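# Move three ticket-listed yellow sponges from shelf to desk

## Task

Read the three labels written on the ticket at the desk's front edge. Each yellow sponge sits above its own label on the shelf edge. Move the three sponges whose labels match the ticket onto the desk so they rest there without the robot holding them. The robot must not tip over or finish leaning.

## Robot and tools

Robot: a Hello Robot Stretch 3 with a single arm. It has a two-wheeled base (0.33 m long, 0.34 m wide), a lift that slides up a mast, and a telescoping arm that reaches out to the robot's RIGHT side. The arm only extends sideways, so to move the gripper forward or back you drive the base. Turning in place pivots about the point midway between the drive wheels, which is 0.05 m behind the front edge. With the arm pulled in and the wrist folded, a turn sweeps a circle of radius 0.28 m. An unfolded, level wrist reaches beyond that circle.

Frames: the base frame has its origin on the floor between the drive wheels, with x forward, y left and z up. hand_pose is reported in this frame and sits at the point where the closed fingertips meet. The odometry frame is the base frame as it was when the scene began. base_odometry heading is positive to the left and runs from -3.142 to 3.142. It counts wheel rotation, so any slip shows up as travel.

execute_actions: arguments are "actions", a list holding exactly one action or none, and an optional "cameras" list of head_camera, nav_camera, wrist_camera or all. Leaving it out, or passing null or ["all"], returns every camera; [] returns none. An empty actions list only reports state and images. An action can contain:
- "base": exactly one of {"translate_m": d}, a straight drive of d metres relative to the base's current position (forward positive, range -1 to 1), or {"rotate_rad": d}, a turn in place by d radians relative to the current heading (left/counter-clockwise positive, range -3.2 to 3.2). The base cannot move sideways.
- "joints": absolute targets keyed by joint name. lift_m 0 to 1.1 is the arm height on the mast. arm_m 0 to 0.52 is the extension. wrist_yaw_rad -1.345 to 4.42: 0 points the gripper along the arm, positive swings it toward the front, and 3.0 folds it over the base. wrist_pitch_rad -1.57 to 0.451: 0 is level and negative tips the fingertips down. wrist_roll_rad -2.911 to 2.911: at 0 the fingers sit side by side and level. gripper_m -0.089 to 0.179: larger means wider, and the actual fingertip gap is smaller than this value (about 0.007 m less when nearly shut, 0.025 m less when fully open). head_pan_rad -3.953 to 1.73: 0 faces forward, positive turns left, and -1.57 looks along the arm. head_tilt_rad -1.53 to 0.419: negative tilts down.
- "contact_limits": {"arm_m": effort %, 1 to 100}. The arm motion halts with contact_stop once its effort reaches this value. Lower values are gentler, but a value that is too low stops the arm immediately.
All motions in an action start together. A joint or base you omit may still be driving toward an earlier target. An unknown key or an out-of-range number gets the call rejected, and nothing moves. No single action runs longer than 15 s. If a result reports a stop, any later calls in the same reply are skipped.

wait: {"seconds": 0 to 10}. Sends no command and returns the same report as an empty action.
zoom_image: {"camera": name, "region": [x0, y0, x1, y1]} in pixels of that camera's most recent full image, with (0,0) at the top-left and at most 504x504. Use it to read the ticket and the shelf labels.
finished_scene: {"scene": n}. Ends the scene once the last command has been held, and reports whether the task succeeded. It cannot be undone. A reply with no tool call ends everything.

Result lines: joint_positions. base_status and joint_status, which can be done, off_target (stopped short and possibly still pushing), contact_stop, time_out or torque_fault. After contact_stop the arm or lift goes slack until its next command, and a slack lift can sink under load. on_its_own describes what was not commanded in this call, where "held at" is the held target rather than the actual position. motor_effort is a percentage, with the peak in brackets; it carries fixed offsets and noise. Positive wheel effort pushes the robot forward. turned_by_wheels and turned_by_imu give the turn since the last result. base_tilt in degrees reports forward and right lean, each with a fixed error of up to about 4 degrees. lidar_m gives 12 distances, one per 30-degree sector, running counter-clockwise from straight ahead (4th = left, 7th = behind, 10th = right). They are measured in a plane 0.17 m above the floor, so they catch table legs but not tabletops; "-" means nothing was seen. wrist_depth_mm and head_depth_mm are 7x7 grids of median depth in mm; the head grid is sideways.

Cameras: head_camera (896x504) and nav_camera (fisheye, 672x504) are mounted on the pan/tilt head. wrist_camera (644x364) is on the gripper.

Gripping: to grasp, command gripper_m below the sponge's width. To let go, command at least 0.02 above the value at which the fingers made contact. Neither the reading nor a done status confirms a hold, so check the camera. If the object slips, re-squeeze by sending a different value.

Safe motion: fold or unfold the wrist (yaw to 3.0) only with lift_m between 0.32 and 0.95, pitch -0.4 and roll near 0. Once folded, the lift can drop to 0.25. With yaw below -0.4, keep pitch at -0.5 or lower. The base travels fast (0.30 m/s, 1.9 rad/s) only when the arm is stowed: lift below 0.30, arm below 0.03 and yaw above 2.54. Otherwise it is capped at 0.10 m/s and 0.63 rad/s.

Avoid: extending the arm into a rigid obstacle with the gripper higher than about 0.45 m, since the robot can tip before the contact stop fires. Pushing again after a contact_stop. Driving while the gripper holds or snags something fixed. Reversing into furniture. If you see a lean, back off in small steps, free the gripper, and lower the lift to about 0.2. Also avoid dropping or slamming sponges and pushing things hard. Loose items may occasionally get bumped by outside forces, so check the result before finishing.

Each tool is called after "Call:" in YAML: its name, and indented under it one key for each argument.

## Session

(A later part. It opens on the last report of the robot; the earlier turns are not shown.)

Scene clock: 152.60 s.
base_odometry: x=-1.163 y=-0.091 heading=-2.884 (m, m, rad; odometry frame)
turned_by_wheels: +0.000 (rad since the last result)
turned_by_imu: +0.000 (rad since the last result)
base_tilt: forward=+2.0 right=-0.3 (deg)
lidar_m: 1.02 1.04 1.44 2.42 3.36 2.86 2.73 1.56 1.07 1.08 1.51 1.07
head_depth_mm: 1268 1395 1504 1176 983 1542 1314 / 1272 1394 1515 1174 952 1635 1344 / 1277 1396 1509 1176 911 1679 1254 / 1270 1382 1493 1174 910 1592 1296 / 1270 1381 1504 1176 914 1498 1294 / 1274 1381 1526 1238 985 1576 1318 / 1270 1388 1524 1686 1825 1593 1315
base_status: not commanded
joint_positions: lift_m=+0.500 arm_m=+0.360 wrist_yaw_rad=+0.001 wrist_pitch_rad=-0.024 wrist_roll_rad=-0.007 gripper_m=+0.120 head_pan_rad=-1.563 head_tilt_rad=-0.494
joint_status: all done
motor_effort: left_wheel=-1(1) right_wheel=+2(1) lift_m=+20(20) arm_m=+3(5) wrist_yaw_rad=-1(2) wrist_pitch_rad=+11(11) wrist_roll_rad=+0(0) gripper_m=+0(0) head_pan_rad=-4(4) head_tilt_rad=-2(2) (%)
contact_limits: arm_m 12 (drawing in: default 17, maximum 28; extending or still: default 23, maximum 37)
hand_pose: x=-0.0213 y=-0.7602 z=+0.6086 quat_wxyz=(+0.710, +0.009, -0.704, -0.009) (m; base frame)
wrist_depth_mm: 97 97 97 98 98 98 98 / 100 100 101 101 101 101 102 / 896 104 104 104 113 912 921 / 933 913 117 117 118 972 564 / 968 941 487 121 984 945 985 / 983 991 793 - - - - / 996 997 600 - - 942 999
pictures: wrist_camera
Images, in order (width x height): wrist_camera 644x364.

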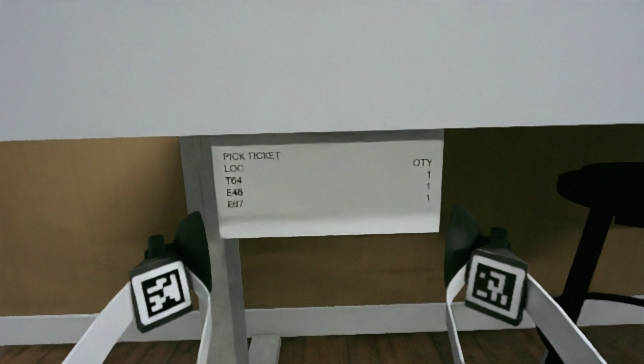

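Call:
execute_actions:
  actions:
    - {"joints":{"arm_m":0.0,"wrist_pitch_rad":-0.4,"gripper_m":0.04}}
  cameras: []

Call:
execute_actions:
  actions:
    - {"joints":{"wrist_yaw_rad":3.0,"head_pan_rad":0,"head_tilt_rad":-0.5}}
  cameras: []

Call:
execute_actions:
  actions:
    - {"joints":{"lift_m":0.27}}
  cameras: []

Call:
execute_actions:
  actions:
    - {"base":{"rotate_rad":1.56}}
  cameras: []

Call:
execute_actions:
  actions:
    - {"base":{"translate_m":1.0}}
  cameras: ["head_camera","nav_camera"]

Scene clock: 172.07 s.
base_odometry: x=-1.163 y=-0.091 heading=-2.884 (m, m, rad; odometry frame)
turned_by_wheels: +0.000 (rad since the last result)
turned_by_imu: +0.001 (rad since the last result)
base_tilt: forward=+2.0 right=-0.4 (deg)
lidar_m: 1.02 1.05 1.44 2.41 3.38 2.86 2.73 1.56 1.07 1.08 1.51 1.06
head_depth_mm: 1280 1390 1505 1176 985 1555 1312 / 1272 1381 1501 1180 947 1589 1325 / 1269 1388 1502 1179 916 1578 1321 / 1270 1387 1501 1175 915 1586 1323 / 1273 1390 1502 1179 912 1503 1290 / 1272 1393 1534 1230 990 1583 1315 / 1269 1399 1533 1690 1837 1587 1324
base_status: not commanded
joint_positions: lift_m=+0.500 arm_m=+0.001 wrist_yaw_rad=+0.001 wrist_pitch_rad=-0.416 wrist_roll_rad=-0.007 gripper_m=+0.040 head_pan_rad=-1.563 head_tilt_rad=-0.494
joint_status: all done
motor_effort: left_wheel=-2(1) right_wheel=+2(2) lift_m=+20(20) arm_m=-3(3) wrist_yaw_rad=+0(1) wrist_pitch_rad=+7(11) wrist_roll_rad=+0(0) gripper_m=+0(81) head_pan_rad=-3(3) head_tilt_rad=-2(2) (%)
hand_pose: x=-0.0214 y=-0.3707 z=+0.5133 quat_wxyz=(+0.694, +0.147, -0.689, -0.146) (m; base frame)
wrist_depth_mm: - - - - - - 699 / - - - - - - - / - - - - - - - / - - - - - - - / 964 924 927 886 940 909 914 / 807 797 801 779 - 768 764 / 705 681 681 671 654 674 662
pictures: none
No camera images: the call's "cameras" was empty. Leave "cameras" out to get every camera's image.

Scene clock: 174.57 s.
base_odometry: x=-1.163 y=-0.091 heading=-2.884 (m, m, rad; odometry frame)
turned_by_wheels: +0.000 (rad since the last result)
turned_by_imu: +0.000 (rad since the last result)
base_tilt: forward=+2.0 right=-0.4 (deg)
lidar_m: 1.02 1.05 1.43 2.42 3.39 2.85 2.73 1.55 1.07 1.08 1.51 1.07
head_depth_mm: 846 922 991 1122 1255 1427 1317 / 844 922 1009 1115 1251 1427 1326 / 844 917 1007 1115 1251 1417 1322 / 840 916 1005 1110 1253 1413 1317 / 840 916 1004 1110 1250 1405 1328 / 840 915 1004 1109 1244 1418 1315 / 837 901 1000 1110 1264 1434 1320
base_status: not commanded
joint_positions: lift_m=+0.500 arm_m=+0.001 wrist_yaw_rad=+2.998 wrist_pitch_rad=-0.416 wrist_roll_rad=-0.007 gripper_m=+0.040 head_pan_rad=-0.007 head_tilt_rad=-0.494
joint_status: all done
motor_effort: left_wheel=-1(2) right_wheel=+1(2) lift_m=+20(20) arm_m=-3(3) wrist_yaw_rad=+2(1) wrist_pitch_rad=+7(7) wrist_roll_rad=+0(0) gripper_m=+0(0) head_pan_rad=+4(53) head_tilt_rad=-2(2) (%)
hand_pose: x=+0.0109 y=+0.0764 z=+0.5133 quat_wxyz=(+0.195, +0.698, +0.097, +0.682) (m; base frame)
wrist_depth_mm: - - - - - - - / - - - - - - - / - - - - - - - / - - - - - - - / 934 937 - 913 975 917 881 / 801 794 - 761 - 757 751 / 693 662 663 673 668 649 662
pictures: none
No camera images: the call's "cameras" was empty. Leave "cameras" out to get every camera's image.

Scene clock: 177.50 s.
base_odometry: x=-1.163 y=-0.091 heading=-2.884 (m, m, rad; odometry frame)
turned_by_wheels: +0.000 (rad since the last result)
turned_by_imu: +0.000 (rad since the last result)
base_tilt: forward=+1.9 right=-0.4 (deg)
lidar_m: 1.02 1.04 1.44 2.42 3.37 2.87 2.73 1.55 1.07 1.08 1.51 1.07
head_depth_mm: 845 922 1000 1118 1259 1409 1316 / 842 921 1002 1115 1251 1424 1316 / 841 919 1011 1121 1240 1419 1322 / 841 917 1006 1110 1242 1419 1322 / 841 918 1003 1115 1247 1407 1312 / 838 919 999 1105 1243 1413 1328 / 834 905 1005 1113 1262 1433 1318
base_status: not commanded
joint_positions: lift_m=+0.270 arm_m=+0.001 wrist_yaw_rad=+2.998 wrist_pitch_rad=-0.416 wrist_roll_rad=-0.007 gripper_m=+0.040 head_pan_rad=-0.007 head_tilt_rad=-0.494
joint_status: all done
motor_effort: left_wheel=-1(2) right_wheel=+2(2) lift_m=+19(21) arm_m=-3(3) wrist_yaw_rad=+2(2) wrist_pitch_rad=+8(8) wrist_roll_rad=+0(0) gripper_m=-1(0) head_pan_rad=+4(4) head_tilt_rad=-2(2) (%)
hand_pose: x=+0.0108 y=+0.0763 z=+0.2832 quat_wxyz=(+0.195, +0.698, +0.097, +0.682) (m; base frame)
wrist_depth_mm: - - - - - - - / - - - - - - - / 977 - 950 932 902 878 889 / 732 723 729 717 703 685 699 / 603 606 - 588 607 579 554 / 506 509 - - - 483 481 / 451 - - - 421 417 414
pictures: none
No camera images: the call's "cameras" was empty. Leave "cameras" out to get every camera's image.

Scene clock: 179.67 s.
base_odometry: x=-1.163 y=-0.091 heading=-1.324 (m, m, rad; odometry frame)
turned_by_wheels: +1.560 (rad since the last result)
turned_by_imu: +1.566 (rad since the last result)
base_tilt: forward=+2.0 right=-0.4 (deg)
lidar_m: 2.42 3.28 2.86 2.73 2.22 1.06 1.08 1.52 1.07 1.02 1.04 1.43
head_depth_mm: 2783 3007 2622 2557 2007 1588 1315 / 2856 3108 3230 2571 1996 1594 1315 / 2742 2976 3241 2688 2001 1591 1323 / 2752 3012 3248 2646 1985 1582 1312 / 2741 2993 3261 2662 1977 1595 1327 / 2801 3015 3201 2673 1988 1585 1320 / 2790 3040 3291 2699 1988 1590 1313
base_status: done
joint_positions: lift_m=+0.270 arm_m=+0.001 wrist_yaw_rad=+2.999 wrist_pitch_rad=-0.416 wrist_roll_rad=-0.007 gripper_m=+0.040 head_pan_rad=-0.007 head_tilt_rad=-0.494
joint_status: not commanded
motor_effort: left_wheel=-1(7) right_wheel=+2(11) lift_m=+20(20) arm_m=-3(3) wrist_yaw_rad=+2(2) wrist_pitch_rad=+8(8) wrist_roll_rad=+0(0) gripper_m=+0(0) head_pan_rad=+4(3) head_tilt_rad=-2(2) (%)
hand_pose: x=+0.0108 y=+0.0763 z=+0.2832 quat_wxyz=(+0.195, +0.698, +0.097, +0.682) (m; base frame)
wrist_depth_mm: - - - - - - - / - - - - - - - / 966 - 949 922 887 920 889 / 743 716 727 702 707 691 689 / 598 600 - 586 607 571 564 / 508 512 - - - 479 480 / 450 - - - 418 421 418
pictures: none
No camera images: the call's "cameras" was empty. Leave "cameras" out to get every camera's image.

Scene clock: 184.60 s.
base_odometry: x=-0.919 y=-1.061 heading=-1.324 (m, m, rad; odometry frame)
turned_by_wheels: +0.000 (rad since the last result)
turned_by_imu: +0.006 (rad since the last result)
base_tilt: forward=+2.0 right=-0.4 (deg)
lidar_m: 1.97 2.33 2.89 2.76 2.84 1.98 2.08 1.45 1.05 1.01 1.04 1.40
head_depth_mm: 1933 2111 2330 1807 1745 1585 1315 / 1860 1997 2216 2434 1983 1584 1324 / 1882 2070 2197 2406 1971 1589 1316 / 1896 2036 2194 2392 1980 1584 1312 / 1891 2059 2196 2357 1996 1590 1323 / 1866 2029 2257 2476 1991 1594 1316 / 1931 2107 2268 2475 1984 1569 1314
base_status: done
joint_positions: lift_m=+0.270 arm_m=+0.001 wrist_yaw_rad=+2.999 wrist_pitch_rad=-0.416 wrist_roll_rad=-0.007 gripper_m=+0.040 head_pan_rad=-0.007 head_tilt_rad=-0.495
joint_status: not commanded
motor_effort: left_wheel=-2(5) right_wheel=+2(7) lift_m=+20(20) arm_m=-3(3) wrist_yaw_rad=+1(2) wrist_pitch_rad=+8(8) wrist_roll_rad=+0(0) gripper_m=+0(0) head_pan_rad=+4(4) head_tilt_rad=-2(2) (%)
hand_pose: x=+0.0107 y=+0.0763 z=+0.2832 quat_wxyz=(+0.195, +0.698, +0.097, +0.682) (m; base frame)
wrist_depth_mm: - - - - - - - / - - - - - - - / 977 - 930 918 897 902 873 / 755 737 730 716 710 698 689 / 605 589 - 579 601 573 560 / 505 513 - - - 483 478 / 448 - - - 422 416 415
pictures: head_camera (sideways: a quarter turn clockwise sets it upright), nav_camera (sideways: a quarter turn counterclockwise sets it upright)
Images, in order (width x height): head_camera 896x504, nav_camera 672x504.

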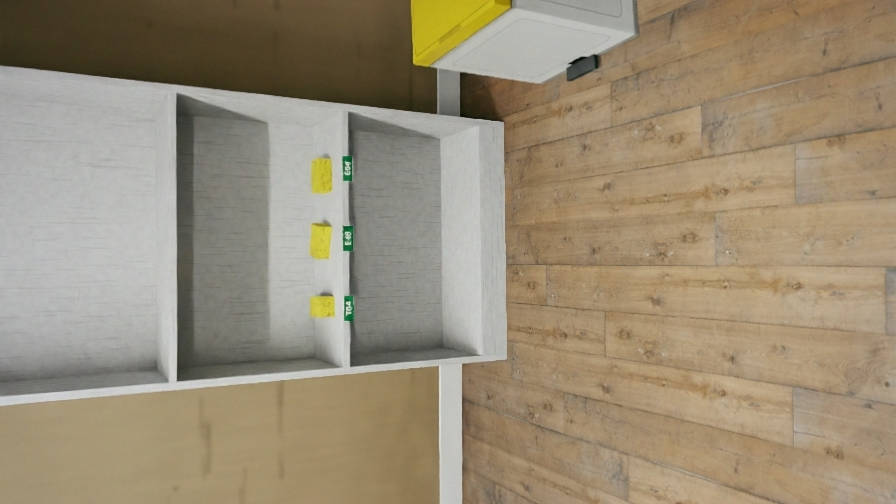

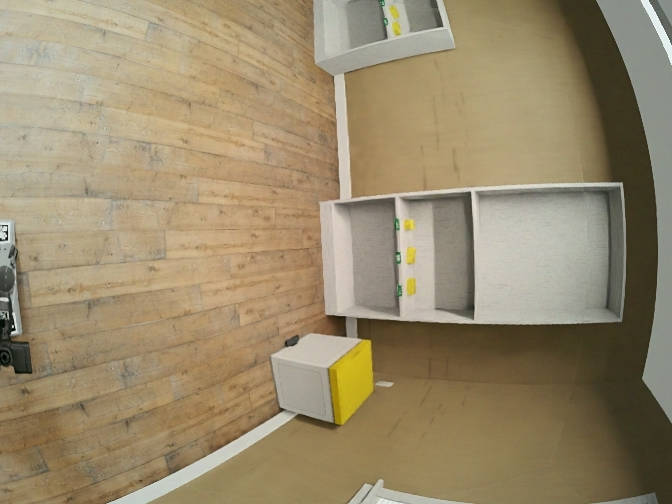

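Call:
zoom_image:
  camera: "head_camera"
  region: [290,140,390,340]

Region (290, 140, 390, 340) of head_camera's 896x504 image, scaled by 2.520, with more detail than that image has.

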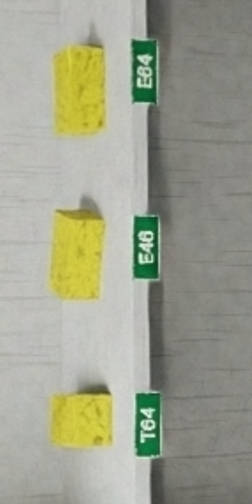

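Call:
execute_actions:
  actions:
    - {"base":{"translate_m":1.0},"joints":{"head_tilt_rad":-0.75}}
  cameras: ["head_camera"]

Call:
zoom_image:
  camera: "head_camera"
  region: [100,50,400,504]

Scene clock: 206.17 s.
base_odometry: x=-0.676 y=-2.031 heading=-1.325 (m, m, rad; odometry frame)
turned_by_wheels: +0.000 (rad since the last result)
turned_by_imu: +0.007 (rad since the last result)
base_tilt: forward=+1.9 right=-0.4 (deg)
lidar_m: 1.21 1.00 1.75 2.78 2.87 3.28 3.07 1.42 1.03 0.99 0.66 0.76
head_depth_mm: 998 1168 1235 1408 1525 1337 1169 / 998 1191 1196 1589 1496 1336 1168 / 994 1181 1274 1591 1512 1340 1171 / 943 1178 1240 1604 1518 1334 1179 / 943 1177 1279 1605 1514 1345 1176 / 946 1179 1276 1515 1508 1342 1171 / 950 1086 1153 1620 1568 1335 1176
base_status: done
joint_positions: lift_m=+0.270 arm_m=+0.001 wrist_yaw_rad=+2.999 wrist_pitch_rad=-0.416 wrist_roll_rad=-0.007 gripper_m=+0.040 head_pan_rad=-0.007 head_tilt_rad=-0.741
joint_status: all done
motor_effort: left_wheel=-1(5) right_wheel=+2(8) lift_m=+20(20) arm_m=-3(3) wrist_yaw_rad=+1(1) wrist_pitch_rad=+8(8) wrist_roll_rad=+0(0) gripper_m=+0(0) head_pan_rad=+5(4) head_tilt_rad=-3(17) (%)
hand_pose: x=+0.0106 y=+0.0763 z=+0.2832 quat_wxyz=(+0.195, +0.698, +0.097, +0.682) (m; base frame)
wrist_depth_mm: - - - - - - - / - - - - - - - / 966 - 964 917 900 901 889 / 741 740 728 721 707 701 672 / 597 600 - 581 594 568 569 / 498 513 - - - 486 486 / 445 - - - 424 423 416
pictures: head_camera (sideways: a quarter turn clockwise sets it upright)
Images, in order (width x height): head_camera 896x504.

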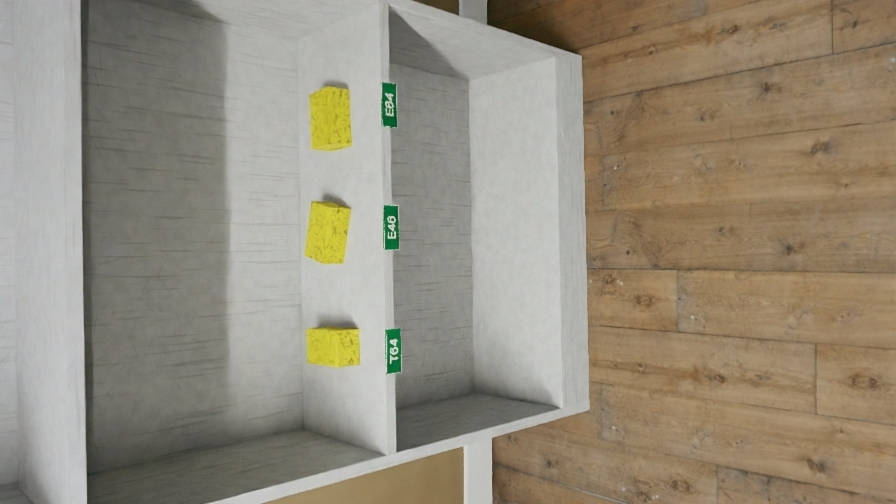

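Region (100, 50, 400, 504) of head_camera's 896x504 image, scaled by 1.110, with more detail than that image has; it fills the left 333 columns of this view, and the rest is white.

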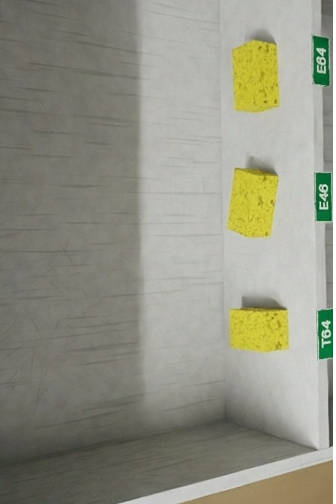

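Call:
zoom_image:
  camera: "head_camera"
  region: [370,75,410,260]

Call:
execute_actions:
  actions:
    - {"joints":{"head_pan_rad":1.15,"head_tilt_rad":-0.45}}
  cameras: ["head_camera"]

Region (370, 75, 410, 260) of head_camera's 896x504 image, scaled by 2.724, with more detail than that image has; it fills the left 109 columns of this view, and the rest is white.

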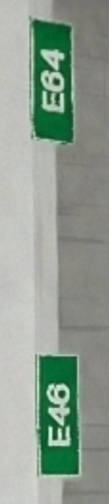

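Scene clock: 216.63 s.
base_odometry: x=-0.676 y=-2.031 heading=-1.325 (m, m, rad; odometry frame)
turned_by_wheels: +0.000 (rad since the last result)
turned_by_imu: +0.000 (rad since the last result)
base_tilt: forward=+1.9 right=-0.4 (deg)
lidar_m: 1.21 1.00 1.75 2.78 2.88 3.31 3.09 1.43 1.03 0.99 0.65 0.76
head_depth_mm: 1600 1672 1775 1876 1920 1635 1345 / 1826 1810 1806 2002 2076 1640 1351 / 2156 2197 2148 2374 2056 1641 1356 / 2527 2384 2481 2651 2088 1654 1353 / 2532 2748 2938 2835 2123 1632 1357 / 2432 2607 2840 2819 2067 1636 1346 / 2343 2521 2756 2843 2076 1642 1354
base_status: not commanded
joint_positions: lift_m=+0.270 arm_m=+0.001 wrist_yaw_rad=+2.999 wrist_pitch_rad=-0.416 wrist_roll_rad=-0.007 gripper_m=+0.040 head_pan_rad=+1.143 head_tilt_rad=-0.458
joint_status: all done
motor_effort: left_wheel=-2(1) right_wheel=+2(2) lift_m=+20(20) arm_m=-3(3) wrist_yaw_rad=+1(1) wrist_pitch_rad=+8(8) wrist_roll_rad=-1(0) gripper_m=-1(0) head_pan_rad=+4(53) head_tilt_rad=+3(17) (%)
hand_pose: x=+0.0106 y=+0.0763 z=+0.2832 quat_wxyz=(+0.195, +0.698, +0.097, +0.682) (m; base frame)
wrist_depth_mm: - - - - - - - / - - - - - - - / 992 - 947 902 895 889 893 / 745 742 721 709 696 701 696 / 596 607 - 578 590 569 566 / 507 504 - - - 483 480 / 446 - - - 421 422 414
pictures: head_camera (sideways: a quarter turn clockwise sets it upright)
Images, in order (width x height): head_camera 896x504.

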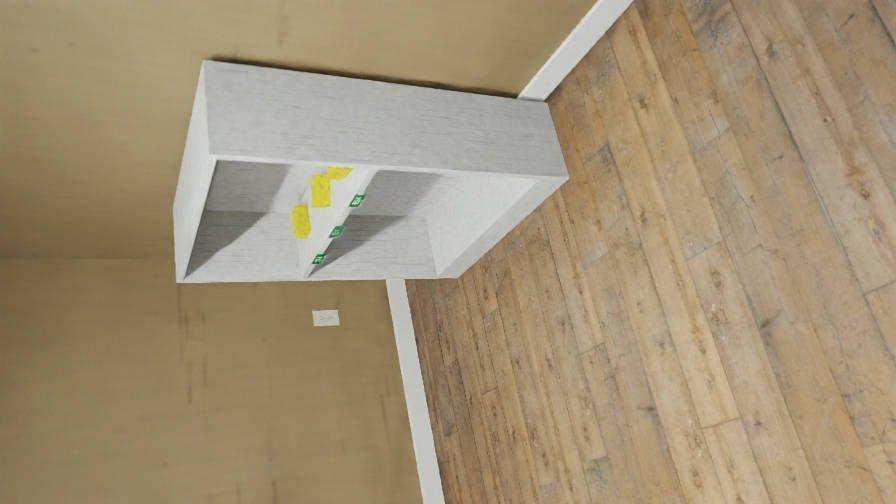

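Call:
execute_actions:
  actions:
    - {"base":{"translate_m":0.28},"joints":{"lift_m":0.45}}
  cameras: []

Call:
execute_actions:
  actions:
    - {"base":{"rotate_rad":1.56},"joints":{"head_pan_rad":-1.5,"head_tilt_rad":-0.8,"wrist_yaw_rad":0,"gripper_m":0.15}}
  cameras: []

Call:
execute_actions:
  actions:
    - {"base":{"translate_m":0.15},"joints":{"lift_m":0.53,"wrist_pitch_rad":0}}

Scene clock: 248.60 s.
base_odometry: x=-0.607 y=-2.302 heading=-1.325 (m, m, rad; odometry frame)
turned_by_wheels: +0.000 (rad since the last result)
turned_by_imu: +0.002 (rad since the last result)
base_tilt: forward=+2.0 right=-0.4 (deg)
lidar_m: 0.93 0.74 1.36 2.79 2.88 3.56 3.38 1.42 1.02 0.56 0.57 0.80
head_depth_mm: 1227 1292 1367 1434 1532 1542 1340 / 1417 1485 1583 1685 1807 1647 1354 / 1655 1653 1710 1896 2000 1652 1351 / 2002 1940 1691 1874 1965 1655 1346 / 2433 2303 2380 2574 2089 1637 1359 / 2454 2625 2903 2846 2066 1632 1349 / 2366 2549 2736 2853 2074 1635 1343
base_status: done
joint_positions: lift_m=+0.450 arm_m=+0.001 wrist_yaw_rad=+2.999 wrist_pitch_rad=-0.417 wrist_roll_rad=-0.007 gripper_m=+0.040 head_pan_rad=+1.143 head_tilt_rad=-0.458
joint_status: all done
motor_effort: left_wheel=-1(8) right_wheel=+2(8) lift_m=+25(27) arm_m=-3(3) wrist_yaw_rad=+1(0) wrist_pitch_rad=+8(8) wrist_roll_rad=+0(0) gripper_m=+0(0) head_pan_rad=+4(5) head_tilt_rad=+3(3) (%)
hand_pose: x=+0.0106 y=+0.0763 z=+0.4628 quat_wxyz=(+0.195, +0.698, +0.098, +0.682) (m; base frame)
wrist_depth_mm: - - - - - - - / - - - - - - - / - - - - - - - / - - - - - - 967 / 870 864 - 842 853 822 802 / 729 722 - 718 - 701 678 / 627 625 607 610 605 617 596
pictures: none
No camera images: the call's "cameras" was empty. Leave "cameras" out to get every camera's image.

Scene clock: 252.03 s.
base_odometry: x=-0.607 y=-2.302 heading=+0.235 (m, m, rad; odometry frame)
turned_by_wheels: +1.560 (rad since the last result)
turned_by_imu: +1.570 (rad since the last result)
base_tilt: forward=+2.1 right=-0.3 (deg)
lidar_m: 2.38 2.88 3.55 3.22 1.43 1.02 0.56 0.57 0.80 0.93 0.74 1.36
head_depth_mm: 664 904 1055 966 1382 1276 1148 / 667 908 1063 999 1380 1282 1153 / 668 917 1050 984 1387 1304 1166 / 669 926 1076 1019 1394 1315 1153 / 672 934 1060 986 1395 1311 1152 / 674 936 1065 1028 1309 1311 1150 / 676 851 875 1015 1516 1317 1155
base_status: done
joint_positions: lift_m=+0.450 arm_m=+0.001 wrist_yaw_rad=+0.001 wrist_pitch_rad=-0.417 wrist_roll_rad=-0.007 gripper_m=+0.150 head_pan_rad=-1.493 head_tilt_rad=-0.790
joint_status: all done
motor_effort: left_wheel=-1(6) right_wheel=+2(5) lift_m=+25(25) arm_m=-3(3) wrist_yaw_rad=-2(4) wrist_pitch_rad=+8(8) wrist_roll_rad=+0(1) gripper_m=+0(84) head_pan_rad=-5(53) head_tilt_rad=-3(19) (%)
hand_pose: x=-0.0212 y=-0.3706 z=+0.4628 quat_wxyz=(+0.694, +0.147, -0.689, -0.146) (m; base frame)
wrist_depth_mm: 465 610 625 645 633 628 472 / 458 650 689 674 699 683 478 / 488 688 753 755 758 716 532 / 859 666 808 829 824 721 888 / 865 644 710 712 695 677 788 / 722 - 636 651 651 673 692 / 629 607 619 602 607 608 599
pictures: none
No camera images: the call's "cameras" was empty. Leave "cameras" out to get every camera's image.

Scene clock: 254.47 s.
base_odometry: x=-0.461 y=-2.268 heading=+0.235 (m, m, rad; odometry frame)
turned_by_wheels: +0.000 (rad since the last result)
turned_by_imu: +0.001 (rad since the last result)
base_tilt: forward=+2.0 right=-0.3 (deg)
lidar_m: 2.64 2.72 3.53 3.39 1.64 1.18 0.71 0.72 0.88 0.79 0.68 1.35
head_depth_mm: 664 898 1048 973 1381 1271 1159 / 665 903 1056 984 1385 1280 1167 / 668 911 1067 972 1391 1312 - / 669 921 1064 988 1391 1315 1160 / 671 904 1026 994 1363 1309 1154 / 601 694 1099 1382 1502 1312 1148 / 862 992 1161 1401 1501 1311 1153
base_status: done
joint_positions: lift_m=+0.530 arm_m=+0.001 wrist_yaw_rad=+0.001 wrist_pitch_rad=-0.024 wrist_roll_rad=-0.007 gripper_m=+0.150 head_pan_rad=-1.493 head_tilt_rad=-0.790
joint_status: all done
motor_effort: left_wheel=-2(4) right_wheel=+2(7) lift_m=+25(28) arm_m=-3(3) wrist_yaw_rad=-1(2) wrist_pitch_rad=+11(12) wrist_roll_rad=+0(0) gripper_m=+0(0) head_pan_rad=-4(3) head_tilt_rad=-3(3) (%)
hand_pose: x=-0.0211 y=-0.4016 z=+0.6383 quat_wxyz=(+0.710, +0.009, -0.704, -0.008) (m; base frame)
wrist_depth_mm: 666 463 626 636 649 644 647 / 680 461 646 649 672 674 660 / 717 497 669 670 675 687 662 / 742 496 616 507 528 517 522 / 750 763 539 713 744 726 611 / 802 - 746 765 759 768 638 / 843 828 745 785 788 793 706
pictures: head_camera (sideways: a quarter turn clockwise sets it upright), nav_camera (sideways: a quarter turn counterclockwise sets it upright), wrist_camera
Images, in order (width x height): head_camera 896x504, nav_camera 672x504, wrist_camera 644x364.

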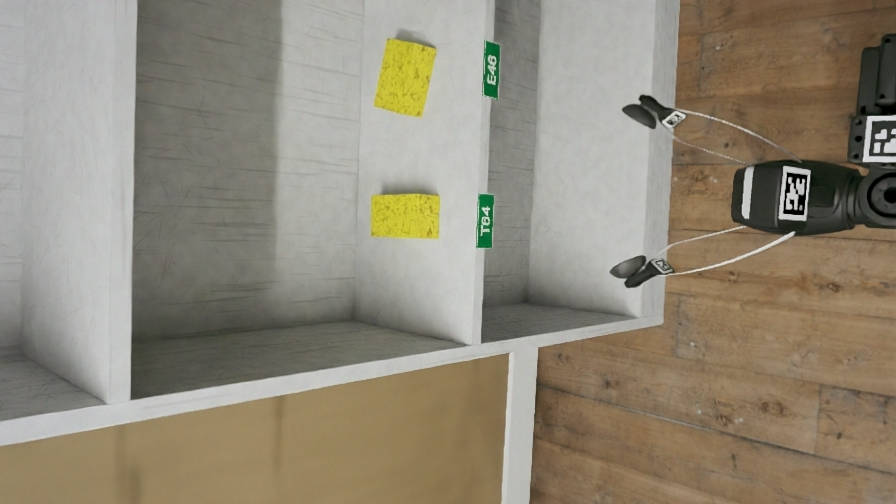

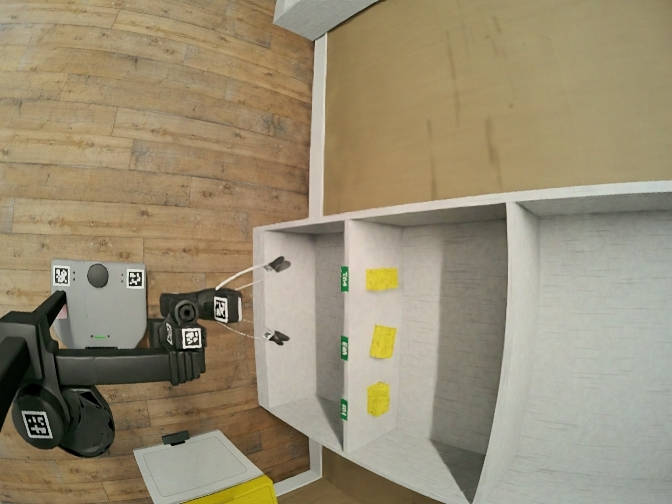

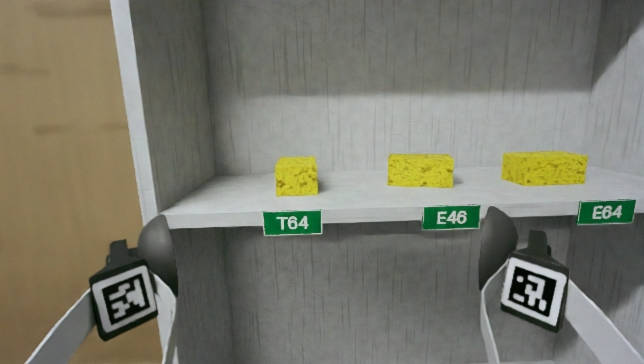

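Call:
execute_actions:
  actions:
    - {"base":{"translate_m":0.045},"joints":{"arm_m":0.25,"gripper_m":0.13},"contact_limits":{"arm_m":15}}
  cameras: ["head_camera","wrist_camera"]

Scene clock: 280.97 s.
base_odometry: x=-0.418 y=-2.257 heading=+0.235 (m, m, rad; odometry frame)
turned_by_wheels: +0.000 (rad since the last result)
turned_by_imu: +0.001 (rad since the last result)
base_tilt: forward=+2.0 right=-0.4 (deg)
lidar_m: 2.60 2.68 3.51 3.20 1.70 1.23 0.75 0.77 0.91 0.67 1.00 1.35
head_depth_mm: 663 896 1047 969 1371 1283 1171 / 664 900 1049 995 1424 1281 1151 / 664 909 1037 968 - 1289 1148 / 668 919 1072 1001 1388 1300 1156 / 634 762 904 1027 1448 1307 1154 / 844 981 1147 1387 1509 1303 1154 / 866 994 1161 1408 1522 1315 1157
base_status: done
joint_positions: lift_m=+0.530 arm_m=+0.250 wrist_yaw_rad=+0.001 wrist_pitch_rad=-0.024 wrist_roll_rad=-0.007 gripper_m=+0.130 head_pan_rad=-1.493 head_tilt_rad=-0.790
joint_status: all done
motor_effort: left_wheel=-2(4) right_wheel=+2(7) lift_m=+25(25) arm_m=+3(7) wrist_yaw_rad=-1(2) wrist_pitch_rad=+11(11) wrist_roll_rad=+0(0) gripper_m=+0(75) head_pan_rad=-2(3) head_tilt_rad=-3(3) (%)
contact_limits: arm_m 15 (drawing in: default 17, maximum 28; extending or still: default 23, maximum 37)
hand_pose: x=-0.0213 y=-0.6502 z=+0.6383 quat_wxyz=(+0.710, +0.009, -0.704, -0.009) (m; base frame)
wrist_depth_mm: 223 324 400 399 400 404 408 / 221 323 407 411 416 425 421 / 220 318 420 426 427 433 434 / 220 317 446 438 443 442 445 / 217 292 351 253 336 290 281 / 216 - 246 243 240 - 235 / 195 187 191 188 191 192 192
pictures: head_camera (sideways: a quarter turn clockwise sets it upright), wrist_camera
Images, in order (width x height): head_camera 896x504, wrist_camera 644x364.

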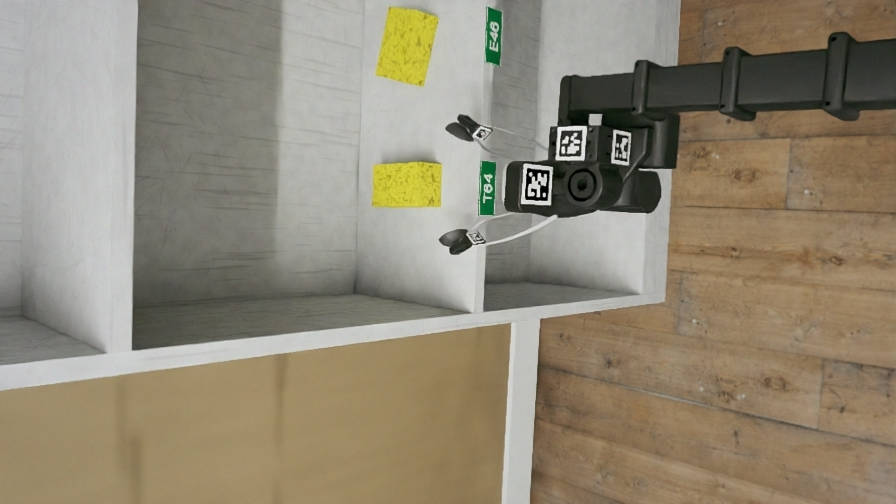

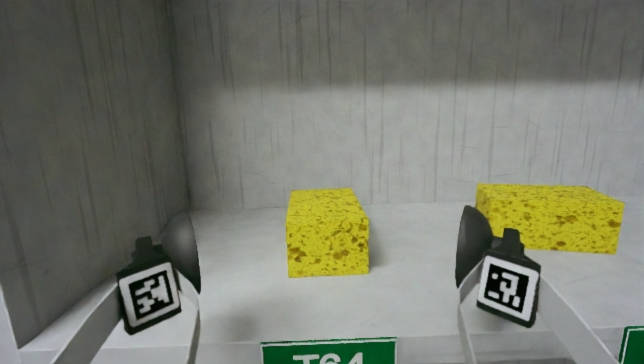

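Call:
execute_actions:
  actions:
    - {"joints":{"lift_m":0.51}}
  cameras: []

Call:
execute_actions:
  actions:
    - {"joints":{"arm_m":0.34},"contact_limits":{"arm_m":15}}
  cameras: ["head_camera","wrist_camera"]

Scene clock: 291.93 s.
base_odometry: x=-0.418 y=-2.257 heading=+0.235 (m, m, rad; odometry frame)
turned_by_wheels: +0.000 (rad since the last result)
turned_by_imu: +0.000 (rad since the last result)
base_tilt: forward=+2.0 right=-0.4 (deg)
lidar_m: 2.59 2.68 3.53 3.38 1.71 1.23 0.75 0.77 0.91 0.67 1.00 1.35
head_depth_mm: 663 896 1044 971 1388 1279 1151 / 665 905 1052 997 1421 - 1153 / 668 914 1040 973 - 1280 1146 / 667 921 1069 1011 1393 1309 1152 / 635 761 906 1031 1448 1304 1155 / 838 986 1150 1387 1506 1307 1156 / 863 997 1164 1396 1517 1306 1156
base_status: not commanded
joint_positions: lift_m=+0.510 arm_m=+0.250 wrist_yaw_rad=+0.001 wrist_pitch_rad=-0.024 wrist_roll_rad=-0.007 gripper_m=+0.130 head_pan_rad=-1.493 head_tilt_rad=-0.790
joint_status: all done
motor_effort: left_wheel=-1(2) right_wheel=+2(2) lift_m=+20(21) arm_m=+3(3) wrist_yaw_rad=-1(0) wrist_pitch_rad=+11(11) wrist_roll_rad=+0(0) gripper_m=+0(0) head_pan_rad=-3(4) head_tilt_rad=-3(3) (%)
hand_pose: x=-0.0213 y=-0.6502 z=+0.6186 quat_wxyz=(+0.710, +0.009, -0.704, -0.009) (m; base frame)
wrist_depth_mm: 225 325 393 400 406 407 407 / 222 323 412 412 415 422 425 / 220 318 424 431 428 428 432 / 219 316 433 331 438 309 280 / 217 286 295 250 284 288 272 / 202 - 208 206 203 - 197 / 183 266 186 184 188 502 343
pictures: none
No camera images: the call's "cameras" was empty. Leave "cameras" out to get every camera's image.

Scene clock: 293.83 s.
base_odometry: x=-0.418 y=-2.257 heading=+0.235 (m, m, rad; odometry frame)
turned_by_wheels: +0.000 (rad since the last result)
turned_by_imu: +0.000 (rad since the last result)
base_tilt: forward=+2.0 right=-0.3 (deg)
lidar_m: 2.59 2.68 3.50 3.38 1.70 1.23 0.75 0.77 0.92 0.67 1.00 1.35
head_depth_mm: 664 893 1044 969 1375 1278 1149 / 668 904 1050 985 - 1283 1149 / 664 910 1043 966 1329 1289 1153 / 669 917 1070 997 1389 1302 1147 / 631 763 902 1023 1439 1314 1149 / 840 980 1149 1386 1510 1313 1154 / 862 990 1161 1397 1515 1307 1151
base_status: not commanded
joint_positions: lift_m=+0.510 arm_m=+0.340 wrist_yaw_rad=+0.001 wrist_pitch_rad=-0.024 wrist_roll_rad=-0.007 gripper_m=+0.130 head_pan_rad=-1.493 head_tilt_rad=-0.790
joint_status: all done
motor_effort: left_wheel=-2(2) right_wheel=+2(2) lift_m=+20(20) arm_m=+2(2) wrist_yaw_rad=+0(1) wrist_pitch_rad=+11(11) wrist_roll_rad=+0(0) gripper_m=+0(0) head_pan_rad=-4(3) head_tilt_rad=-3(3) (%)
contact_limits: arm_m 15 (drawing in: default 17, maximum 28; extending or still: default 23, maximum 37)
hand_pose: x=-0.0213 y=-0.7402 z=+0.6186 quat_wxyz=(+0.710, +0.009, -0.704, -0.009) (m; base frame)
wrist_depth_mm: 228 308 315 317 319 321 318 / 226 318 321 323 328 332 330 / 223 324 336 336 340 339 343 / 222 323 343 344 353 349 351 / 221 287 294 168 264 251 200 / 201 - 196 159 190 - 196 / 171 154 160 158 156 154 153
pictures: head_camera (sideways: a quarter turn clockwise sets it upright), wrist_camera
Images, in order (width x height): head_camera 896x504, wrist_camera 644x364.

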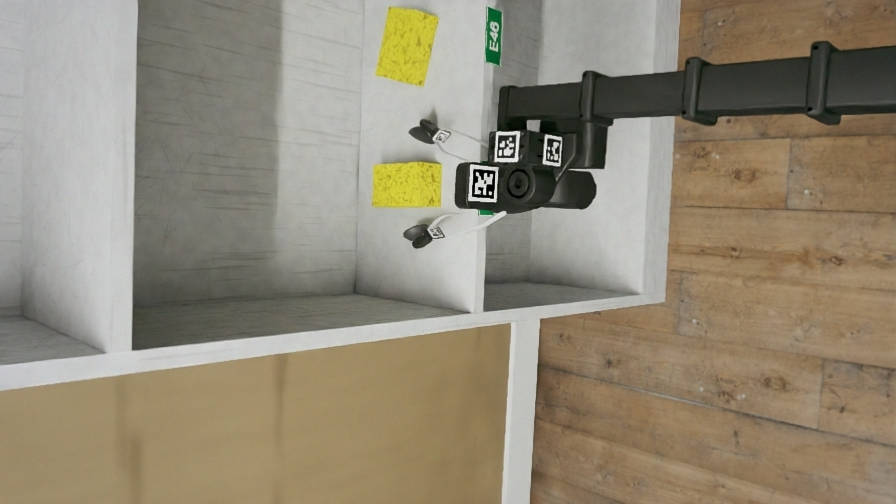

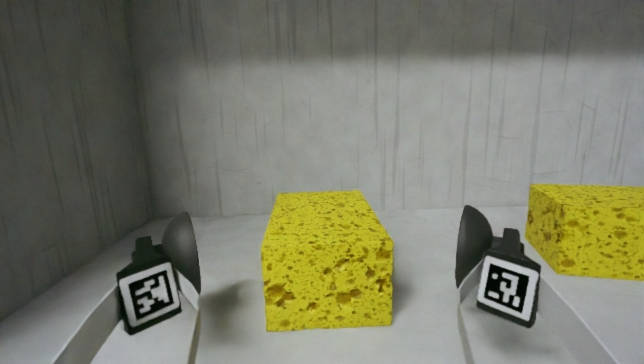

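Call:
execute_actions:
  actions:
    - {"joints":{"arm_m":0.35,"gripper_m":0.03}}
  cameras: ["wrist_camera"]

Call:
execute_actions:
  actions:
    - {"joints":{"lift_m":0.535}}
  cameras: []

Call:
execute_actions:
  actions:
    - {"joints":{"arm_m":0.0}}
  cameras: ["wrist_camera","head_camera"]

Scene clock: 301.17 s.
base_odometry: x=-0.418 y=-2.257 heading=+0.235 (m, m, rad; odometry frame)
turned_by_wheels: +0.000 (rad since the last result)
turned_by_imu: +0.001 (rad since the last result)
base_tilt: forward=+2.0 right=-0.4 (deg)
lidar_m: 2.59 2.68 3.51 3.37 1.71 1.23 0.75 0.77 0.91 0.67 1.00 1.36
head_depth_mm: 664 898 1046 968 1387 1279 1153 / 666 905 1055 979 1389 1283 1149 / 666 914 1034 971 1325 1275 1153 / 669 916 1067 999 1390 1300 1152 / 634 759 907 1023 1444 1311 1147 / 849 983 1152 1386 1518 1310 1153 / 864 992 1164 1397 1519 1307 1151
base_status: not commanded
joint_positions: lift_m=+0.510 arm_m=+0.350 wrist_yaw_rad=+0.001 wrist_pitch_rad=-0.023 wrist_roll_rad=-0.007 gripper_m=+0.031 head_pan_rad=-1.493 head_tilt_rad=-0.790
joint_status: all done
motor_effort: left_wheel=-2(2) right_wheel=+2(2) lift_m=+20(20) arm_m=+2(2) wrist_yaw_rad=+0(0) wrist_pitch_rad=+10(11) wrist_roll_rad=+0(0) gripper_m=-16(89) head_pan_rad=-3(4) head_tilt_rad=-3(4) (%)
hand_pose: x=-0.0213 y=-0.7503 z=+0.6189 quat_wxyz=(+0.710, +0.009, -0.704, -0.008) (m; base frame)
wrist_depth_mm: 228 301 303 306 307 312 312 / 225 308 315 314 318 320 320 / 224 319 322 331 328 330 334 / 224 325 336 336 338 341 341 / 222 277 298 168 309 278 190 / 202 211 146 146 147 201 191 / 162 162 161 149 151 156 153
pictures: wrist_camera
Images, in order (width x height): wrist_camera 644x364.

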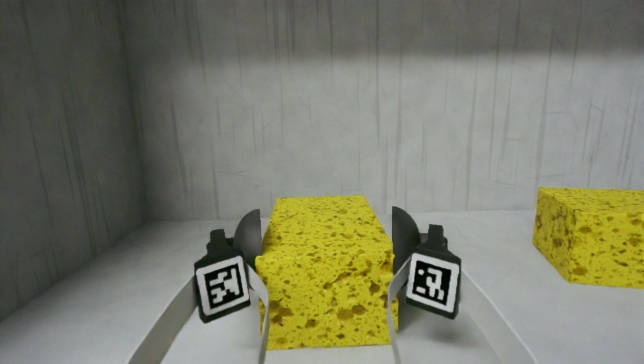

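Scene clock: 302.17 s.
base_odometry: x=-0.418 y=-2.257 heading=+0.235 (m, m, rad; odometry frame)
turned_by_wheels: +0.000 (rad since the last result)
turned_by_imu: +0.000 (rad since the last result)
base_tilt: forward=+2.0 right=-0.3 (deg)
lidar_m: 2.59 2.68 3.50 3.21 1.70 1.23 0.75 0.77 0.91 0.67 1.00 1.35
head_depth_mm: 665 897 1039 966 1386 1276 1148 / 664 904 1052 997 - 1282 1152 / 668 908 1041 953 1346 1289 1161 / 667 919 1069 998 1391 1298 1158 / 636 759 906 1025 1435 1305 1160 / 843 984 1145 1384 1508 1309 1149 / 860 995 1163 1407 1512 1310 1160
base_status: not commanded
joint_positions: lift_m=+0.535 arm_m=+0.350 wrist_yaw_rad=+0.001 wrist_pitch_rad=-0.023 wrist_roll_rad=-0.007 gripper_m=+0.031 head_pan_rad=-1.493 head_tilt_rad=-0.790
joint_status: all done
motor_effort: left_wheel=-2(3) right_wheel=+2(2) lift_m=+25(26) arm_m=+3(3) wrist_yaw_rad=+0(1) wrist_pitch_rad=+11(11) wrist_roll_rad=-1(0) gripper_m=-16(15) head_pan_rad=-3(3) head_tilt_rad=-3(3) (%)
hand_pose: x=-0.0213 y=-0.7503 z=+0.6436 quat_wxyz=(+0.710, +0.009, -0.704, -0.008) (m; base frame)
wrist_depth_mm: 227 302 303 307 308 310 313 / 226 309 312 317 318 321 323 / 224 321 325 325 329 332 335 / 224 321 333 336 342 342 349 / 221 318 341 169 348 343 221 / 219 260 146 145 147 246 196 / 199 200 197 151 185 191 188
pictures: none
No camera images: the call's "cameras" was empty. Leave "cameras" out to get every camera's image.

Scene clock: 305.93 s.
base_odometry: x=-0.418 y=-2.257 heading=+0.235 (m, m, rad; odometry frame)
turned_by_wheels: +0.000 (rad since the last result)
turned_by_imu: +0.000 (rad since the last result)
base_tilt: forward=+2.0 right=-0.4 (deg)
lidar_m: 2.60 2.68 3.51 3.21 1.71 1.22 0.75 0.77 0.92 0.67 1.00 1.35
head_depth_mm: 666 898 1046 972 1379 1275 1161 / 665 903 1057 996 1369 1285 1174 / 668 910 1060 993 1345 1311 - / 669 921 1067 995 1385 1304 1151 / 633 762 904 1053 1441 1311 1159 / 844 988 1148 1387 1502 1306 1160 / 865 990 1166 1414 1505 1314 1158
base_status: not commanded
joint_positions: lift_m=+0.535 arm_m=+0.001 wrist_yaw_rad=+0.000 wrist_pitch_rad=-0.023 wrist_roll_rad=-0.007 gripper_m=+0.031 head_pan_rad=-1.493 head_tilt_rad=-0.790
joint_status: all done
motor_effort: left_wheel=-1(2) right_wheel=+2(2) lift_m=+25(25) arm_m=-3(1) wrist_yaw_rad=-1(1) wrist_pitch_rad=+10(10) wrist_roll_rad=+0(0) gripper_m=-16(15) head_pan_rad=-3(3) head_tilt_rad=-4(3) (%)
hand_pose: x=-0.0214 y=-0.4017 z=+0.6436 quat_wxyz=(+0.710, +0.008, -0.704, -0.008) (m; base frame)
wrist_depth_mm: 660 672 623 637 634 640 633 / 688 693 645 648 663 677 669 / 721 710 640 681 675 690 680 / 765 747 544 621 539 524 516 / 775 769 441 169 437 735 693 / 802 798 146 145 146 752 732 / 808 841 593 150 780 790 727
pictures: head_camera (sideways: a quarter turn clockwise sets it upright), wrist_camera
Images, in order (width x height): head_camera 896x504, wrist_camera 644x364.

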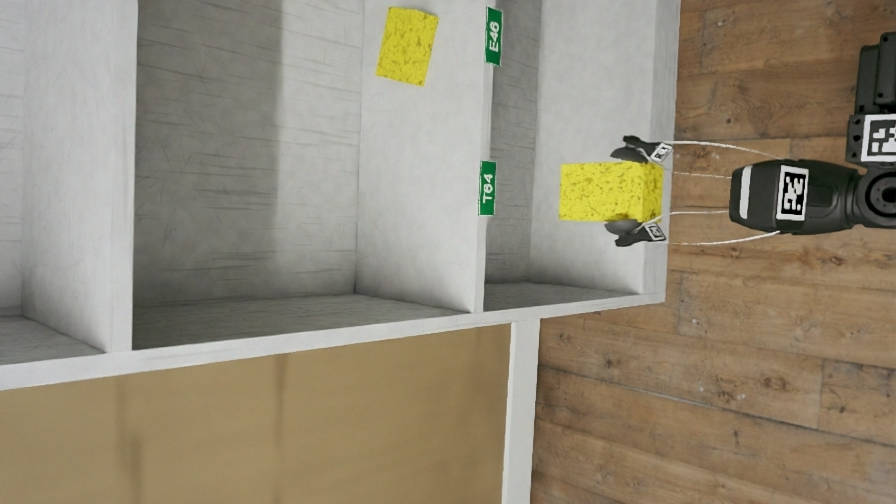

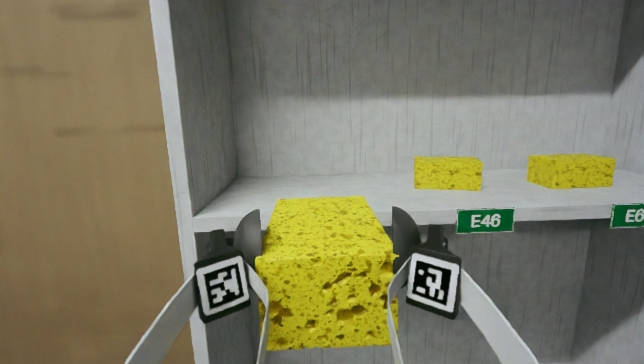

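Call:
execute_actions:
  actions:
    - {"joints":{"lift_m":0.34,"wrist_pitch_rad":-0.4,"wrist_yaw_rad":2.65,"head_pan_rad":0,"head_tilt_rad":-0.6}}
  cameras: ["wrist_camera"]

Call:
execute_actions:
  actions:
    - {"joints":{"lift_m":0.29}}
  cameras: ["wrist_camera","nav_camera"]

Scene clock: 350.53 s.
base_odometry: x=-0.418 y=-2.257 heading=+0.235 (m, m, rad; odometry frame)
turned_by_wheels: +0.000 (rad since the last result)
turned_by_imu: +0.001 (rad since the last result)
base_tilt: forward=+2.0 right=-0.4 (deg)
lidar_m: 2.59 2.68 3.53 3.47 1.70 1.23 0.75 0.76 0.91 0.67 1.00 1.35
head_depth_mm: 2226 2403 2237 2129 1764 1453 1238 / 2241 2474 2742 2219 1755 1444 1241 / 2255 2513 2701 2222 1745 1457 1233 / 2235 2468 2717 2224 1752 1463 1234 / 2231 2487 2702 2198 1759 1454 1241 / 2230 2465 2742 2215 1741 1453 1238 / 2219 2453 2756 2214 1763 1453 1236
base_status: not commanded
joint_positions: lift_m=+0.340 arm_m=+0.001 wrist_yaw_rad=+2.648 wrist_pitch_rad=-0.418 wrist_roll_rad=-0.007 gripper_m=+0.031 head_pan_rad=-0.007 head_tilt_rad=-0.606
joint_status: all done
motor_effort: left_wheel=-2(2) right_wheel=+2(2) lift_m=+20(22) arm_m=-3(3) wrist_yaw_rad=+2(4) wrist_pitch_rad=+8(10) wrist_roll_rad=+0(0) gripper_m=-16(16) head_pan_rad=+4(57) head_tilt_rad=+3(14) (%)
hand_pose: x=+0.0850 y=+0.0516 z=+0.3529 quat_wxyz=(+0.311, +0.704, -0.025, +0.638) (m; base frame)
wrist_depth_mm: - - - - - - - / - - - - - - - / - - - - - - - / 860 879 835 832 813 824 792 / 699 698 690 169 711 668 656 / - 594 145 146 147 566 555 / - 527 515 150 485 494 488
pictures: wrist_camera
Images, in order (width x height): wrist_camera 644x364.

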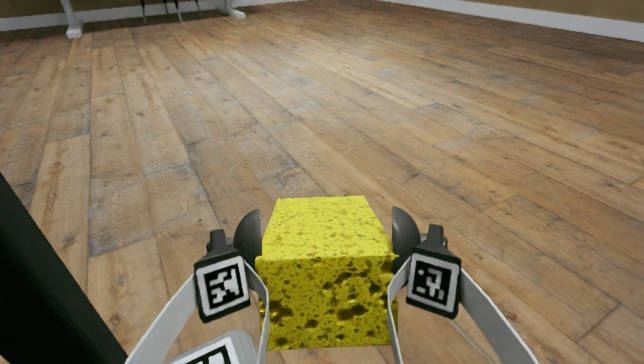

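Scene clock: 351.80 s.
base_odometry: x=-0.418 y=-2.257 heading=+0.235 (m, m, rad; odometry frame)
turned_by_wheels: +0.000 (rad since the last result)
turned_by_imu: +0.000 (rad since the last result)
base_tilt: forward=+2.0 right=-0.4 (deg)
lidar_m: 2.60 2.68 3.52 3.46 1.71 1.23 0.75 0.76 0.91 0.67 1.00 1.35
head_depth_mm: 2211 2401 2254 2126 1771 1450 1239 / 2249 2490 2723 2221 1745 1451 1243 / 2232 2504 2741 2207 1751 1454 1239 / 2259 2491 2726 2223 1764 1460 1240 / 2234 2473 2702 2219 1754 1456 1245 / 2238 2502 2742 2191 1763 1462 1246 / 2240 2460 2750 2215 1766 1458 1239
base_status: not commanded
joint_positions: lift_m=+0.290 arm_m=+0.001 wrist_yaw_rad=+2.648 wrist_pitch_rad=-0.418 wrist_roll_rad=-0.007 gripper_m=+0.031 head_pan_rad=-0.007 head_tilt_rad=-0.606
joint_status: all done
motor_effort: left_wheel=-1(1) right_wheel=+2(2) lift_m=+20(19) arm_m=-3(3) wrist_yaw_rad=+2(2) wrist_pitch_rad=+8(8) wrist_roll_rad=+0(0) gripper_m=-15(16) head_pan_rad=+5(4) head_tilt_rad=+2(2) (%)
hand_pose: x=+0.0850 y=+0.0516 z=+0.3028 quat_wxyz=(+0.312, +0.704, -0.025, +0.638) (m; base frame)
wrist_depth_mm: - - - - - - - / - - - - - - - / - 997 992 971 944 919 923 / 782 770 759 747 759 733 716 / 618 627 607 169 625 597 580 / - 520 146 145 147 505 501 / - - - 151 433 444 437
pictures: nav_camera (sideways: a quarter turn counterclockwise sets it upright), wrist_camera
Images, in order (width x height): nav_camera 672x504, wrist_camera 644x364.

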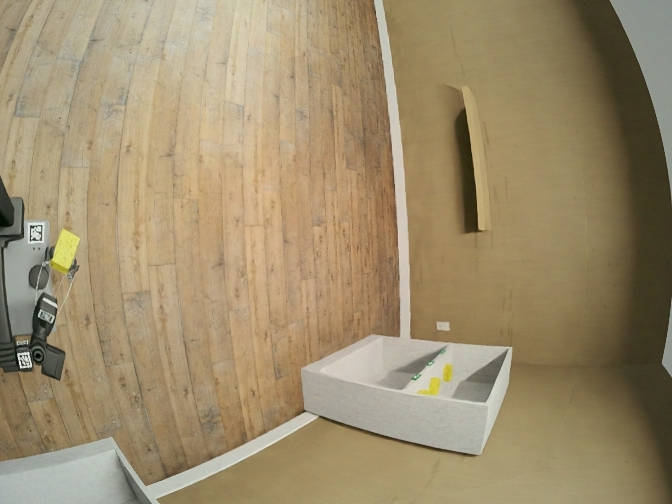

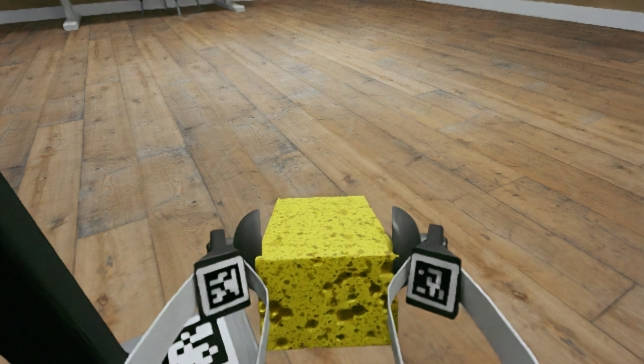

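Call:
execute_actions:
  actions:
    - {"base":{"rotate_rad":1.55}}
  cameras: []

Call:
execute_actions:
  actions:
    - {"base":{"translate_m":1.0}}
  cameras: []

Call:
execute_actions:
  actions:
    - {"base":{"translate_m":1.0}}
  cameras: ["nav_camera"]

Scene clock: 364.57 s.
base_odometry: x=-0.418 y=-2.257 heading=+1.785 (m, m, rad; odometry frame)
turned_by_wheels: +1.550 (rad since the last result)
turned_by_imu: +1.557 (rad since the last result)
base_tilt: forward=+2.0 right=-0.3 (deg)
lidar_m: 3.22 1.73 1.23 0.75 0.76 0.91 0.67 0.67 1.33 2.60 2.67 3.54
head_depth_mm: 3263 3774 3032 2228 1753 1448 1242 / 3322 3691 3038 2209 1759 1455 1237 / 3242 3340 2982 2215 1757 1452 1243 / 3329 3678 3012 2216 1755 1451 1240 / 3287 3615 3017 2198 1762 1455 1239 / 3351 3683 3030 2205 1772 1460 1237 / 3326 3581 3042 2238 1751 1453 1238
base_status: done
joint_positions: lift_m=+0.290 arm_m=+0.001 wrist_yaw_rad=+2.649 wrist_pitch_rad=-0.418 wrist_roll_rad=-0.007 gripper_m=+0.031 head_pan_rad=-0.007 head_tilt_rad=-0.605
joint_status: not commanded
motor_effort: left_wheel=-1(7) right_wheel=+2(10) lift_m=+20(20) arm_m=-2(3) wrist_yaw_rad=+2(2) wrist_pitch_rad=+8(9) wrist_roll_rad=+0(0) gripper_m=-16(16) head_pan_rad=+4(4) head_tilt_rad=+2(2) (%)
hand_pose: x=+0.0849 y=+0.0516 z=+0.3028 quat_wxyz=(+0.311, +0.704, -0.025, +0.638) (m; base frame)
wrist_depth_mm: 602 - - - - - - / 628 - - - - - - / 663 983 - 943 965 952 931 / 722 773 756 753 734 722 716 / 641 626 624 169 627 607 597 / - 528 146 145 147 506 510 / - - - 150 435 437 435
pictures: none
No camera images: the call's "cameras" was empty. Leave "cameras" out to get every camera's image.

Scene clock: 369.50 s.
base_odometry: x=-0.630 y=-1.280 heading=+1.785 (m, m, rad; odometry frame)
turned_by_wheels: +0.000 (rad since the last result)
turned_by_imu: +0.006 (rad since the last result)
base_tilt: forward=+2.0 right=-0.3 (deg)
lidar_m: 2.20 1.75 1.27 1.21 1.25 1.31 1.67 2.03 2.63 2.56 2.63 2.54
head_depth_mm: 2434 2434 2794 2211 1763 1457 1231 / 2447 2262 2846 2225 1756 1456 1235 / 2426 2277 2884 2225 1757 1457 1245 / 2408 2432 2884 2220 1752 1455 1244 / 2411 2343 2832 2206 1753 1451 1245 / 2421 2539 2890 2231 1760 1453 1241 / 2395 2705 2862 2235 1768 1454 1241
base_status: done
joint_positions: lift_m=+0.290 arm_m=+0.001 wrist_yaw_rad=+2.649 wrist_pitch_rad=-0.418 wrist_roll_rad=-0.007 gripper_m=+0.031 head_pan_rad=-0.007 head_tilt_rad=-0.605
joint_status: not commanded
motor_effort: left_wheel=-2(6) right_wheel=+2(8) lift_m=+20(20) arm_m=-3(3) wrist_yaw_rad=+2(2) wrist_pitch_rad=+9(9) wrist_roll_rad=+0(0) gripper_m=-16(15) head_pan_rad=+3(4) head_tilt_rad=+2(2) (%)
hand_pose: x=+0.0849 y=+0.0516 z=+0.3028 quat_wxyz=(+0.311, +0.704, -0.025, +0.638) (m; base frame)
wrist_depth_mm: 936 - - - - - - / 990 - - - - - - / - 999 - 959 948 933 934 / 799 765 756 744 736 716 720 / 627 629 615 168 632 606 591 / - 526 146 145 147 516 510 / - - - 151 435 435 438
pictures: none
No camera images: the call's "cameras" was empty. Leave "cameras" out to get every camera's image.

Scene clock: 374.43 s.
base_odometry: x=-0.842 y=-0.303 heading=+1.784 (m, m, rad; odometry frame)
turned_by_wheels: +0.000 (rad since the last result)
turned_by_imu: +0.006 (rad since the last result)
base_tilt: forward=+2.0 right=-0.3 (deg)
lidar_m: 1.36 1.40 1.28 1.21 1.28 1.72 2.66 2.94 2.64 2.53 2.60 1.23
head_depth_mm: 1540 1659 1333 1758 1751 1454 1241 / 1540 1686 1326 2069 1703 1452 1243 / 1534 1683 1327 2078 1752 1454 1241 / 1524 1687 1323 2087 1765 1454 1239 / 1524 1673 1327 2073 1763 1461 1233 / 1523 1681 1331 1683 1741 1466 1239 / 1520 1681 1334 2056 1769 1452 1241
base_status: done
joint_positions: lift_m=+0.290 arm_m=+0.001 wrist_yaw_rad=+2.649 wrist_pitch_rad=-0.418 wrist_roll_rad=-0.007 gripper_m=+0.031 head_pan_rad=-0.007 head_tilt_rad=-0.605
joint_status: not commanded
motor_effort: left_wheel=-2(5) right_wheel=+2(9) lift_m=+20(20) arm_m=-3(3) wrist_yaw_rad=+2(2) wrist_pitch_rad=+8(8) wrist_roll_rad=+0(0) gripper_m=-15(15) head_pan_rad=+3(4) head_tilt_rad=+2(2) (%)
hand_pose: x=+0.0849 y=+0.0516 z=+0.3028 quat_wxyz=(+0.311, +0.704, -0.025, +0.638) (m; base frame)
wrist_depth_mm: 976 - - - - - - / - - - - - - - / - - 977 969 956 944 922 / 778 775 765 738 734 739 711 / 633 629 618 169 617 592 599 / - 530 146 145 147 507 503 / - - - 151 434 443 434
pictures: nav_camera (sideways: a quarter turn counterclockwise sets it upright)
Images, in order (width x height): nav_camera 672x504.

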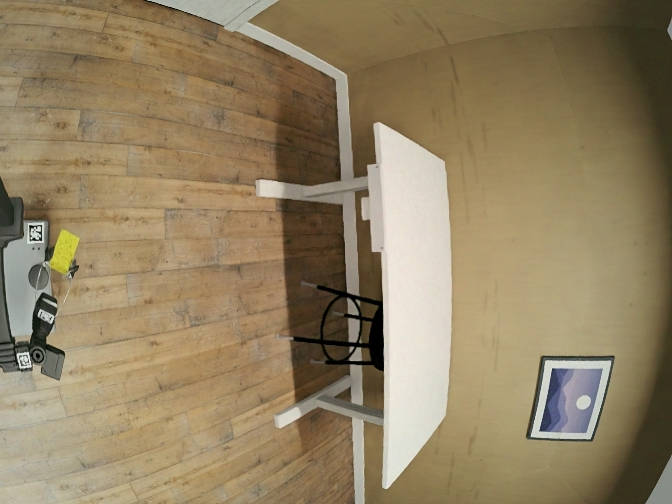

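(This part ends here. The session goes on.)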